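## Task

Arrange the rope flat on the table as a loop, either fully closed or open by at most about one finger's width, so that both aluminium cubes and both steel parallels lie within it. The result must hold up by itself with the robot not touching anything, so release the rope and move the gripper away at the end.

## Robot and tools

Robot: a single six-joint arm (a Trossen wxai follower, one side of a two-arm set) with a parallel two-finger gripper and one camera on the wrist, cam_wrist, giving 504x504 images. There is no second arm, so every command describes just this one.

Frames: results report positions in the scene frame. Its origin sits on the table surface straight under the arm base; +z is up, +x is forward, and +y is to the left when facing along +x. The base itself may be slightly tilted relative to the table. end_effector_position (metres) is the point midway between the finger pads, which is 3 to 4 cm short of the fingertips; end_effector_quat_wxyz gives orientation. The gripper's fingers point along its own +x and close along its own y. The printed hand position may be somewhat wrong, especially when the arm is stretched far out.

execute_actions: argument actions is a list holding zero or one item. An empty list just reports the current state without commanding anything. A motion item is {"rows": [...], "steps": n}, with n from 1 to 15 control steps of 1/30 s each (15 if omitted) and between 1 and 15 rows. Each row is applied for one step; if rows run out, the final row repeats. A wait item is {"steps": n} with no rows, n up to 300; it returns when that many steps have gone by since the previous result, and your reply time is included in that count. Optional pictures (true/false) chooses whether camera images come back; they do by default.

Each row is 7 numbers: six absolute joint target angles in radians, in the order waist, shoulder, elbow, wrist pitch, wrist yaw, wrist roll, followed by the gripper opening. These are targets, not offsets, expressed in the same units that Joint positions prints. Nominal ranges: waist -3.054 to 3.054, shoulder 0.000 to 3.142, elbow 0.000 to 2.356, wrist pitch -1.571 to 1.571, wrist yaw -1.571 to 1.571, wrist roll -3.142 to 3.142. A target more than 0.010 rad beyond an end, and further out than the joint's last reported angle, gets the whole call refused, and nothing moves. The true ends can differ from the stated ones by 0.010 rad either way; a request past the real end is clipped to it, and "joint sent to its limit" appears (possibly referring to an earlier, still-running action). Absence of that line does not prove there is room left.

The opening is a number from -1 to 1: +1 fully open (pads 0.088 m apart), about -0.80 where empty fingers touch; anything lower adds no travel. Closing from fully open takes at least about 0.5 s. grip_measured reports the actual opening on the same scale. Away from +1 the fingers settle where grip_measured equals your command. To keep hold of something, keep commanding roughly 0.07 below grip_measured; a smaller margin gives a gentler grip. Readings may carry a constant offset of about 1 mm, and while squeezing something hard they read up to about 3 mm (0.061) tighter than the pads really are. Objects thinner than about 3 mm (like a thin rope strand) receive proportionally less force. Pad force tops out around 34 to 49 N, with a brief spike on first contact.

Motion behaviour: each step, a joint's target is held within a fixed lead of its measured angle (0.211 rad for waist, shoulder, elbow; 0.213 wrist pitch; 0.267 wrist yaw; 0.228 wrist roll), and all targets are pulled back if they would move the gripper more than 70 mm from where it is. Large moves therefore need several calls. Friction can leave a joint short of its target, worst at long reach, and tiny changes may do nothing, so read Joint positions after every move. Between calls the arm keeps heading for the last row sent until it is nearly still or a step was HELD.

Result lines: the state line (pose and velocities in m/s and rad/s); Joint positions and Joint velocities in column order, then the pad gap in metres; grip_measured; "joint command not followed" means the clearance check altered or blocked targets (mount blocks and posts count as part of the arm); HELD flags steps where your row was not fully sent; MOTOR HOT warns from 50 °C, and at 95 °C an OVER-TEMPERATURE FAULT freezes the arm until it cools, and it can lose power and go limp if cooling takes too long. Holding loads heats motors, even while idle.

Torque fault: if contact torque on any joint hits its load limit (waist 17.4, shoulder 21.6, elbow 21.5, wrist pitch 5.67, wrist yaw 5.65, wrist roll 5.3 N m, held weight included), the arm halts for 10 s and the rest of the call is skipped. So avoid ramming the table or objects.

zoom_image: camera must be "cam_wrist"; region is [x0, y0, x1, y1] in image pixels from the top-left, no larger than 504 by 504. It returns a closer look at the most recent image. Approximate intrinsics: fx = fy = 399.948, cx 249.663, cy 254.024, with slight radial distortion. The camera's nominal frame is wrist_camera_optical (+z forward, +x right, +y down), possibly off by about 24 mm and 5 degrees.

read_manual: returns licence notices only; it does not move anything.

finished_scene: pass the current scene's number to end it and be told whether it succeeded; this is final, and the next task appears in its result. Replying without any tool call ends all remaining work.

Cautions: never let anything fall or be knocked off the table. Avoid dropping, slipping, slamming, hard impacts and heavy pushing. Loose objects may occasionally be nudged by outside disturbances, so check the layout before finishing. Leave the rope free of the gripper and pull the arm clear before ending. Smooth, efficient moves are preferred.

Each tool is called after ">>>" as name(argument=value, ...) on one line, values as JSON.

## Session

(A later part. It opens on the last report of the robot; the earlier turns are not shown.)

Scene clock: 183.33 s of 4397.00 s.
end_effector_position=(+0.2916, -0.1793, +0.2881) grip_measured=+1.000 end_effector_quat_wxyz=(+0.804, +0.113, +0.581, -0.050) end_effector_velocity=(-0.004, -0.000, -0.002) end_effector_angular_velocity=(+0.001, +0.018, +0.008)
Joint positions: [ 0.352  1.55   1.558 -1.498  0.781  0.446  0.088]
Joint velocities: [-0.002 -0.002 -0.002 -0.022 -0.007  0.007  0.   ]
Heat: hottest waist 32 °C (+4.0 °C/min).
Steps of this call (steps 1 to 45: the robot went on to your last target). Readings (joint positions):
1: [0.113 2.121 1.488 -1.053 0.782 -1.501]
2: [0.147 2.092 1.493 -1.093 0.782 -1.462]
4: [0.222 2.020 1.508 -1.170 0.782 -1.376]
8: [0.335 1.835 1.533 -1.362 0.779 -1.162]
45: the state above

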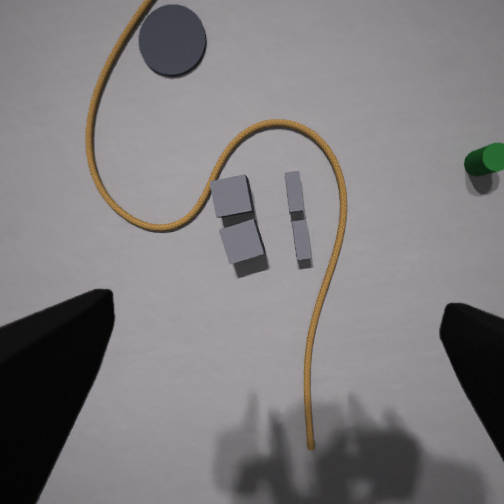

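>>> execute_actions(actions=[{"rows":[[0.31,1.52,1.49,-1.46,0.78,0.41,0.1],[0.27,1.485,1.42,-1.42,0.78,0.37,0.1],[0.23,1.45,1.355,-1.375,0.78,0.33,0.1],[0.19,1.42,1.29,-1.33,0.78,0.29,0.1],[0.15,1.385,1.22,-1.29,0.78,0.25,0.1],[0.11,1.35,1.15,-1.25,0.775,0.2,0.1],[0.07,1.32,1.085,-1.21,0.775,0.16,0.1],[0.03,1.285,1.02,-1.17,0.775,0.12,0.1],[-0.01,1.25,0.95,-1.125,0.775,0.08,0.1],[-0.05,1.22,0.88,-1.08,0.77,0.04,0.1],[-0.09,1.185,0.815,-1.04,0.77,0.0,0.1],[-0.13,1.15,0.75,-1.0,0.77,-0.04,0.1],[-0.17,1.12,0.68,-0.96,0.77,-0.08,0.1],[-0.208,1.088,0.612,-0.919,0.769,-0.12,0.1]],"steps":15}], pictures=false)

>>> execute_actions(actions=[{"steps":15}])

Scene clock: 200.83 s of 4397.00 s.
end_effector_position=(+0.1812, -0.1884, +0.1110) grip_measured=+0.106 end_effector_quat_wxyz=(+0.728, +0.064, +0.680, -0.067) end_effector_velocity=(-0.374, +0.151, -0.329) end_effector_angular_velocity=(-0.006, +0.823, +0.352)
Joint positions: [-0.151  1.139  0.761 -0.981  0.774 -0.055  0.044]
Joint velocities: [-0.872 -0.764 -1.731  0.681 -0.007 -0.769 -0.002]
Heat: hottest waist 30 °C (+1.0 °C/min).
Steps of this call (steps 1 to 15: the robot went on to your last target; steps 16 to 90: nothing new was sent; then 14.00 s passed at rest; steps 91 to 105: all 15 steps of this action). Readings (joint positions):
91: [0.349 1.545 1.549 -1.487 0.781 0.441]
92: [0.337 1.531 1.521 -1.463 0.781 0.423]
94: [0.282 1.484 1.427 -1.407 0.781 0.365]
98: [0.121 1.365 1.186 -1.259 0.780 0.213]
105: the state above

Scene clock: 201.33 s of 4397.00 s.
end_effector_position=(+0.1542, -0.1709, +0.0861) grip_measured=+0.103 end_effector_quat_wxyz=(+0.709, +0.049, +0.702, -0.049) end_effector_velocity=(+0.004, +0.002, -0.000) end_effector_angular_velocity=(+0.017, -0.019, -0.010)
Joint positions: [-0.204  1.093  0.622 -0.921  0.769 -0.116  0.044]
Joint velocities: [-0.002 -0.002 -0.002  0.022 -0.022 -0.007 -0.   ]
Heat: hottest waist 29 °C (+0.0 °C/min).
Steps of this call (steps 1 to 15: the robot went on to your last target). Readings (joint positions):
1: [-0.174 1.119 0.712 -0.966 0.774 -0.075]
2: [-0.188 1.109 0.675 -0.957 0.773 -0.089]
4: [-0.198 1.105 0.635 -0.938 0.769 -0.105]
8: [-0.202 1.095 0.625 -0.923 0.769 -0.114]
15: the state above

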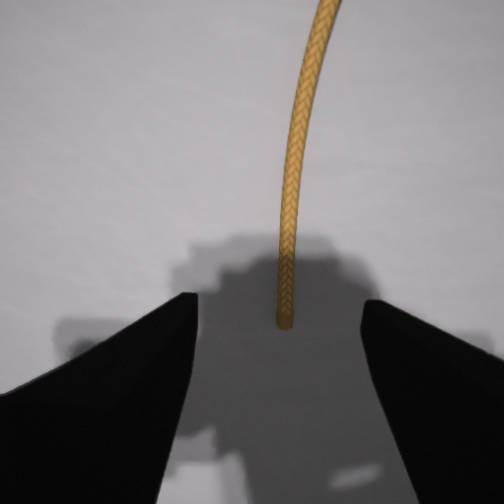

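>>> execute_actions(actions=[{"rows":[[-0.228,1.099,0.606,-0.878,0.763,-0.15,0.1],[-0.252,1.105,0.589,-0.837,0.757,-0.18,0.1],[-0.277,1.111,0.573,-0.795,0.751,-0.21,0.1],[-0.301,1.117,0.556,-0.754,0.745,-0.245,0.1],[-0.326,1.123,0.54,-0.713,0.739,-0.275,0.1],[-0.35,1.129,0.523,-0.672,0.733,-0.31,0.1],[-0.375,1.135,0.507,-0.63,0.727,-0.34,0.1],[-0.399,1.142,0.49,-0.589,0.72,-0.37,0.1]],"steps":15}], pictures=false)

>>> execute_actions(actions=[{"rows":[[-0.399,1.142,0.49,-0.589,0.72,-0.37,-0.85]],"steps":13}])

Scene clock: 210.50 s of 4397.00 s.
end_effector_position=(+0.1527, -0.1706, +0.0416) grip_measured=+0.103 end_effector_quat_wxyz=(+0.706, +0.047, +0.705, -0.047) end_effector_velocity=(+0.009, -0.007, -0.003) end_effector_angular_velocity=(-0.009, -0.045, -0.006)
Joint positions: [-0.393  1.136  0.5   -0.596  0.723 -0.363  0.044]
Joint velocities: [-0.027 -0.002 -0.002  0.081 -0.022 -0.066  0.   ]
Heat: hottest waist 28 °C (-1.0 °C/min).
Steps of this call (steps 1 to 15: the robot went on to your last target; steps 16 to 90: nothing new was sent; then 5.67 s passed at rest; steps 91 to 105: all 15 steps of this action). Readings (joint positions):
91: [-0.206 1.093 0.621 -0.913 0.769 -0.124]
92: [-0.215 1.093 0.616 -0.890 0.766 -0.139]
94: [-0.249 1.098 0.598 -0.828 0.759 -0.183]
98: [-0.341 1.122 0.537 -0.680 0.736 -0.299]
105: the state above

Scene clock: 210.93 s of 4397.00 s.
end_effector_position=(+0.1542, -0.1708, +0.0423) grip_measured=-0.793 end_effector_quat_wxyz=(+0.709, +0.046, +0.702, -0.047) end_effector_velocity=(-0.003, -0.000, -0.000) end_effector_angular_velocity=(-0.004, +0.010, +0.010)
Joint positions: [-0.389  1.133  0.5   -0.59   0.722 -0.367  0.   ]
Joint velocities: [-0.002 -0.002 -0.002 -0.007  0.007 -0.007 -0.   ]
Heat: hottest waist 28 °C (-1.0 °C/min).
Steps of this call (steps 1 to 13: all 13 steps of this action). Readings (joint positions):
1: [-0.393 1.136 0.500 -0.594 0.723 -0.364]
2: [-0.394 1.136 0.500 -0.593 0.723 -0.365]
4: [-0.394 1.136 0.500 -0.592 0.723 -0.366]
8: [-0.395 1.136 0.499 -0.591 0.723 -0.366]
13: the state above

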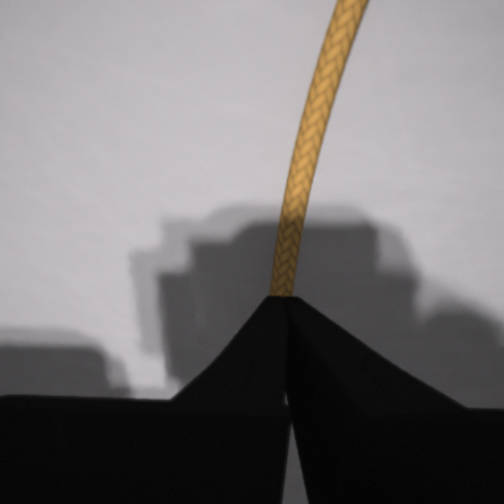

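Slipped over; go lower.

>>> execute_actions(actions=[{"rows":[[-0.399,1.142,0.49,-0.589,0.72,-0.37,-0.3],[-0.399,1.142,0.49,-0.589,0.72,-0.37,-0.3],[-0.399,1.142,0.49,-0.589,0.72,-0.37,-0.3],[-0.399,1.142,0.49,-0.589,0.72,-0.37,-0.3],[-0.399,1.142,0.49,-0.589,0.72,-0.37,-0.3],[-0.416,1.147,0.478,-0.56,0.716,-0.39,-0.3]],"steps":15}], pictures=false)

>>> execute_actions(actions=[{"rows":[[-0.416,1.147,0.478,-0.56,0.716,-0.39,-0.83]],"steps":10}])

Scene clock: 216.43 s of 4397.00 s.
end_effector_position=(+0.1515, -0.1703, +0.0372) grip_measured=-0.304 end_effector_quat_wxyz=(+0.706, +0.046, +0.706, -0.047) end_effector_velocity=(-0.002, +0.001, -0.001) end_effector_angular_velocity=(+0.009, +0.006, +0.022)
Joint positions: [-0.411  1.14   0.487 -0.565  0.718 -0.386  0.024]
Joint velocities: [-0.007 -0.002 -0.002 -0.007 -0.007 -0.022  0.001]
Heat: hottest waist 27 °C (-2.0 °C/min).
Steps of this call (steps 1 to 15: the robot went on to your last target; steps 16 to 90: nothing new was sent; then 2.00 s passed at rest; steps 91 to 105: all 15 steps of this action). Readings (joint positions):
91: [-0.389 1.133 0.500 -0.590 0.722 -0.367]
92: [-0.390 1.133 0.500 -0.589 0.722 -0.367]
94: [-0.394 1.135 0.498 -0.589 0.722 -0.367]
98: [-0.406 1.138 0.492 -0.571 0.720 -0.380]
105: the state above

Scene clock: 216.77 s of 4397.00 s.
end_effector_position=(+0.1518, -0.1708, +0.0372) grip_measured=-0.749 end_effector_quat_wxyz=(+0.706, +0.046, +0.705, -0.049) end_effector_velocity=(-0.002, +0.002, -0.000) end_effector_angular_velocity=(+0.009, +0.003, -0.004)
Joint positions: [-0.412  1.14   0.487 -0.562  0.72  -0.386  0.002]
Joint velocities: [-0.002 -0.002 -0.002 -0.007 -0.007  0.007 -0.   ]
Heat: hottest waist 27 °C (-3.0 °C/min).
Steps of this call (steps 1 to 10: all 10 steps of this action). Readings (joint positions):
1: [-0.411 1.140 0.487 -0.564 0.720 -0.386]
2: [-0.412 1.140 0.487 -0.561 0.720 -0.386]
4: [-0.412 1.140 0.487 -0.560 0.720 -0.386]
8: [-0.412 1.140 0.487 -0.562 0.720 -0.386]
10: the state above

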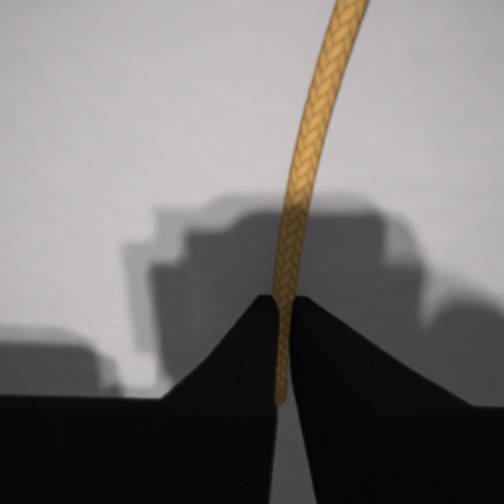

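>>> execute_actions(actions=[{"rows":[[-0.39,1.14,0.5,-0.59,0.725,-0.33,-0.85],[-0.365,1.14,0.515,-0.62,0.73,-0.27,-0.85],[-0.34,1.145,0.53,-0.65,0.735,-0.21,-0.85],[-0.315,1.16,0.54,-0.67,0.74,-0.145,-0.85],[-0.295,1.18,0.548,-0.68,0.745,-0.08,-0.85],[-0.275,1.2,0.556,-0.68,0.75,-0.02,-0.85],[-0.255,1.22,0.564,-0.68,0.755,0.045,-0.85],[-0.237,1.24,0.572,-0.68,0.76,0.11,-0.85],[-0.22,1.26,0.58,-0.68,0.762,0.17,-0.85],[-0.203,1.28,0.588,-0.68,0.765,0.235,-0.85],[-0.187,1.3,0.596,-0.68,0.768,0.3,-0.85],[-0.172,1.32,0.604,-0.68,0.77,0.36,-0.85],[-0.158,1.34,0.612,-0.68,0.772,0.425,-0.85],[-0.145,1.36,0.62,-0.68,0.774,0.49,-0.85],[-0.133,1.38,0.63,-0.68,0.776,0.55,-0.85]],"steps":15}], pictures=false)

>>> execute_actions(actions=[{"rows":[[-0.122,1.4,0.64,-0.68,0.778,0.615,-0.85],[-0.112,1.42,0.65,-0.68,0.78,0.68,-0.85],[-0.102,1.44,0.66,-0.68,0.78,0.74,-0.85],[-0.093,1.46,0.67,-0.675,0.78,0.805,-0.85],[-0.085,1.48,0.68,-0.675,0.78,0.87,-0.85],[-0.077,1.5,0.69,-0.675,0.782,0.93,-0.85],[-0.07,1.52,0.7,-0.67,0.782,0.995,-0.85],[-0.063,1.54,0.71,-0.67,0.783,1.06,-0.85],[-0.057,1.56,0.72,-0.67,0.783,1.12,-0.85],[-0.051,1.58,0.73,-0.668,0.784,1.185,-0.85],[-0.046,1.6,0.74,-0.666,0.784,1.25,-0.85],[-0.041,1.62,0.75,-0.665,0.785,1.31,-0.85],[-0.036,1.64,0.757,-0.664,0.785,1.375,-0.85],[-0.031,1.66,0.764,-0.663,0.785,1.44,-0.85],[-0.026,1.676,0.77,-0.662,0.785,1.5,-0.85]],"steps":15}])

>>> execute_actions(actions=[{"rows":[[-0.02,1.69,0.787,-0.668,0.785,1.565,-0.85],[-0.016,1.705,0.804,-0.673,0.785,1.63,-0.85],[-0.012,1.72,0.821,-0.678,0.785,1.695,-0.85],[-0.008,1.735,0.838,-0.683,0.785,1.76,-0.85],[-0.004,1.75,0.855,-0.688,0.785,1.825,-0.85],[0.0,1.765,0.872,-0.693,0.785,1.89,-0.85],[0.002,1.78,0.889,-0.698,0.785,1.955,-0.85],[0.004,1.794,0.906,-0.703,0.785,2.02,-0.85],[0.005,1.808,0.923,-0.708,0.785,2.085,-0.85],[0.005,1.822,0.94,-0.713,0.785,2.15,-0.85],[0.005,1.835,0.957,-0.718,0.785,2.215,-0.85],[0.005,1.848,0.974,-0.723,0.785,2.28,-0.85],[0.005,1.86,0.991,-0.728,0.785,2.345,-0.85],[0.005,1.872,1.008,-0.733,0.785,2.41,-0.85],[0.005,1.884,1.025,-0.738,0.785,2.475,-0.85]],"steps":15}], pictures=false)

>>> execute_actions(actions=[{"rows":[[0.005,1.896,1.043,-0.742,0.785,2.54,-0.85],[0.005,1.908,1.061,-0.747,0.785,2.6,-0.85],[0.005,1.92,1.079,-0.751,0.785,2.66,-0.85],[0.003,1.932,1.097,-0.755,0.785,2.72,-0.85],[0.001,1.944,1.115,-0.76,0.785,2.78,-0.85],[-0.001,1.956,1.133,-0.764,0.785,2.83,-0.85],[-0.004,1.968,1.151,-0.768,0.785,2.87,-0.85],[-0.007,1.982,1.169,-0.772,0.785,2.9,-0.85],[-0.01,2.0,1.19,-0.778,0.785,2.9,-0.85]],"steps":15}])

Scene clock: 233.87 s of 4397.00 s.
end_effector_position=(+0.1926, -0.1426, +0.0599) grip_measured=-0.749 end_effector_quat_wxyz=(+0.682, +0.221, +0.664, -0.213) end_effector_velocity=(+0.099, +0.079, +0.017) end_effector_angular_velocity=(+0.050, -0.011, -1.268)
Joint positions: [-0.166  1.329  0.603 -0.678  0.768  0.405  0.002]
Joint velocities: [ 0.413  0.593  0.252 -0.037  0.051  1.824 -0.   ]
Heat: hottest waist 26 °C (-5.1 °C/min).
Steps of this call (steps 1 to 15: the robot went on to your last target; steps 16 to 90: nothing new was sent; then 13.60 s passed at rest; steps 91 to 105: all 15 steps of this action). Readings (joint positions):
91: [-0.409 1.140 0.489 -0.565 0.720 -0.376]
92: [-0.400 1.140 0.493 -0.580 0.721 -0.348]
94: [-0.367 1.142 0.505 -0.624 0.728 -0.262]
98: [-0.284 1.193 0.547 -0.666 0.747 -0.032]
105: the state above

Scene clock: 234.37 s of 4397.00 s.
end_effector_position=(+0.2405, -0.1078, +0.0581) grip_measured=-0.749 end_effector_quat_wxyz=(+0.548, +0.455, +0.541, -0.447) end_effector_velocity=(+0.062, +0.081, -0.028) end_effector_angular_velocity=(+0.038, +0.114, -1.540)
Joint positions: [-0.04   1.626  0.748 -0.665  0.782  1.354  0.002]
Joint velocities: [ 0.154  0.564  0.232  0.022 -0.007  1.868 -0.   ]
Heat: hottest waist 26 °C (-5.0 °C/min).
Steps of this call (steps 1 to 15: all 15 steps of this action). Readings (joint positions):
1: [-0.153 1.349 0.612 -0.678 0.770 0.468]
2: [-0.141 1.368 0.621 -0.678 0.772 0.532]
4: [-0.119 1.408 0.640 -0.678 0.775 0.658]
8: [-0.083 1.487 0.680 -0.675 0.779 0.911]
15: the state above

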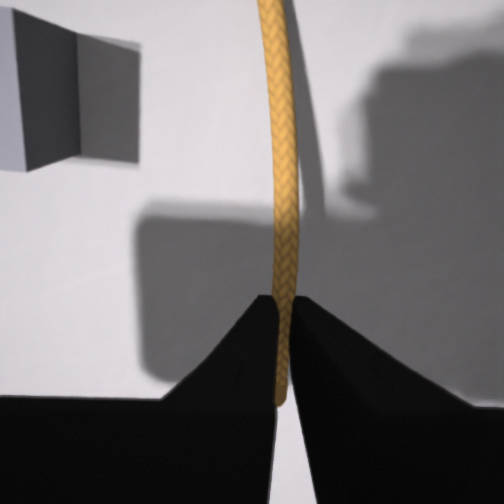

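Scene clock: 234.87 s of 4397.00 s.
end_effector_position=(+0.2952, -0.0938, +0.0614) grip_measured=-0.749 end_effector_quat_wxyz=(+0.293, +0.647, +0.292, -0.640) end_effector_velocity=(+0.107, +0.003, +0.002) end_effector_angular_velocity=(+0.025, +0.025, -1.880)
Joint positions: [ 0.004  1.848  0.979 -0.725  0.782  2.324  0.002]
Joint velocities: [-0.002  0.369  0.496 -0.154 -0.007  1.897 -0.   ]
Heat: hottest waist 26 °C (-5.1 °C/min).
Steps of this call (steps 1 to 15: all 15 steps of this action). Readings (joint positions):
1: [-0.035 1.644 0.756 -0.665 0.782 1.418]
2: [-0.029 1.661 0.766 -0.667 0.782 1.482]
4: [-0.020 1.694 0.792 -0.674 0.782 1.610]
8: [-0.004 1.753 0.860 -0.690 0.782 1.869]
15: the state above

Scene clock: 235.37 s of 4397.00 s.
end_effector_position=(+0.3397, -0.0950, +0.0608) grip_measured=-0.749 end_effector_quat_wxyz=(+0.096, +0.705, +0.097, -0.696) end_effector_velocity=(+0.000, +0.003, -0.006) end_effector_angular_velocity=(+0.008, +0.028, -0.063)
Joint positions: [-0.005  1.988  1.18  -0.775  0.783  2.891  0.002]
Joint velocities: [-0.007  0.032  0.022 -0.022 -0.007  0.081 -0.   ]
Heat: hottest waist 26 °C (-5.0 °C/min).
Steps of this call (steps 1 to 15: all 15 steps of this action). Readings (joint positions):
1: [0.004 1.859 0.995 -0.730 0.782 2.389]
2: [0.004 1.872 1.013 -0.735 0.782 2.453]
4: [0.004 1.896 1.049 -0.744 0.782 2.577]
8: [0.003 1.943 1.121 -0.761 0.782 2.796]
15: the state above

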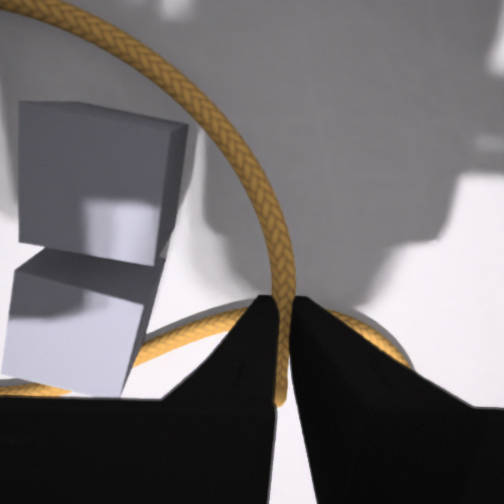

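Lower a little, release, retreat.

>>> execute_actions(actions=[{"rows":[[-0.025,2.012,1.17,-0.745,0.785,2.88,-0.85],[-0.025,2.012,1.17,-0.745,0.785,2.88,-0.85],[-0.025,2.012,1.17,-0.745,0.785,2.88,-0.85],[-0.025,2.012,1.17,-0.745,0.785,2.88,-0.85],[-0.025,2.012,1.17,-0.745,0.785,2.88,-0.85],[-0.025,2.012,1.17,-0.745,0.785,2.88,-0.85],[-0.025,2.012,1.17,-0.745,0.785,2.88,-0.5]],"steps":13}], pictures=false)

>>> execute_actions(actions=[{"rows":[[0.03,1.985,1.23,-0.87,0.785,2.9,-0.5],[0.03,1.985,1.23,-0.87,0.785,2.9,-0.5],[0.08,1.965,1.29,-1.0,0.78,2.9,-0.5],[0.08,1.965,1.29,-1.0,0.78,2.9,-0.5],[0.08,1.965,1.29,-1.0,0.78,2.9,-0.5],[0.08,1.965,1.29,-1.0,0.78,2.9,-0.5],[0.2,1.8,1.6,-1.5,0.78,2.9,1]],"steps":15}], pictures=false)

>>> execute_actions(actions=[{"steps":20}])

Scene clock: 244.03 s of 4397.00 s.
end_effector_position=(+0.3419, -0.0955, +0.0534) grip_measured=-0.526 end_effector_quat_wxyz=(+0.091, +0.705, +0.092, -0.698) end_effector_velocity=(-0.002, +0.000, -0.000) end_effector_angular_velocity=(+0.007, +0.007, -0.004)
Joint positions: [-0.021  2.002  1.179 -0.747  0.783  2.883  0.013]
Joint velocities: [-0.002 -0.002 -0.002 -0.007 -0.007  0.007  0.013]
Heat: hottest waist 26 °C (-5.0 °C/min).
Steps of this call (steps 1 to 15: the robot went on to your last target; steps 16 to 90: nothing new was sent; then 5.23 s passed at rest; steps 91 to 103: all 13 steps of this action). Readings (joint positions):
91: [-0.006 1.991 1.182 -0.773 0.783 2.896]
92: [-0.009 1.994 1.182 -0.763 0.783 2.893]
94: [-0.016 1.999 1.182 -0.753 0.783 2.888]
98: [-0.021 2.002 1.179 -0.748 0.783 2.884]
103: the state above

Scene clock: 244.53 s of 4397.00 s.
end_effector_position=(+0.3382, -0.1576, +0.2205) grip_measured=+0.492 end_effector_quat_wxyz=(+0.161, +0.734, +0.147, -0.643) end_effector_velocity=(-0.193, -0.206, +0.186) end_effector_angular_velocity=(-0.068, +0.165, +0.284)
Joint positions: [ 0.202  1.8    1.583 -1.404  0.782  2.896  0.063]
Joint velocities: [ 0.09  -0.53   0.437 -1.297 -0.007  0.007  0.175]
Heat: hottest waist 26 °C (-5.1 °C/min).
Steps of this call (steps 1 to 15: all 15 steps of this action). Readings (joint positions):
1: [-0.018 2.002 1.187 -0.770 0.783 2.884]
2: [-0.009 2.002 1.196 -0.807 0.784 2.887]
4: [0.028 1.996 1.232 -0.910 0.783 2.892]
8: [0.101 1.948 1.314 -1.032 0.779 2.895]
15: the state above

Scene clock: 245.20 s of 4397.00 s.
end_effector_position=(+0.3247, -0.1643, +0.2233) grip_measured=+1.000 end_effector_quat_wxyz=(+0.179, +0.713, +0.165, -0.658) end_effector_velocity=(-0.004, +0.001, -0.000) end_effector_angular_velocity=(+0.018, +0.019, +0.004)
Joint positions: [ 0.203  1.796  1.601 -1.499  0.781  2.897  0.088]
Joint velocities: [-0.002 -0.002  0.002 -0.022 -0.022  0.007  0.   ]
Heat: hottest waist 27 °C (-4.0 °C/min).
Steps of this call (steps 1 to 20: the robot went on to your last target). Readings (joint positions):
1: [0.203 1.786 1.594 -1.439 0.782 2.896]
2: [0.203 1.780 1.599 -1.459 0.782 2.896]
4: [0.203 1.782 1.601 -1.479 0.782 2.897]
8: [0.203 1.796 1.601 -1.494 0.781 2.897]
20: the state above

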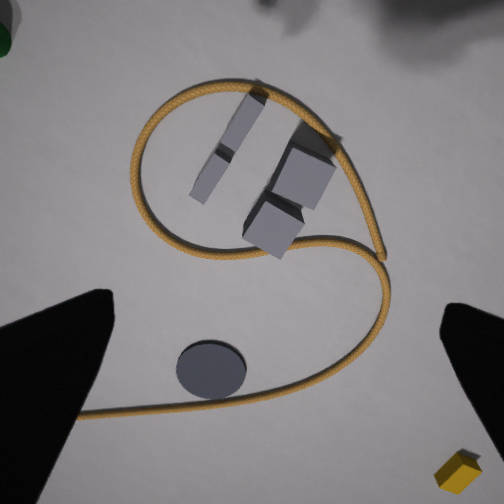

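The end is touching the rope, so the loop is closed.

>>> finished_scene(scene=2)

The scene is finished: the task was done.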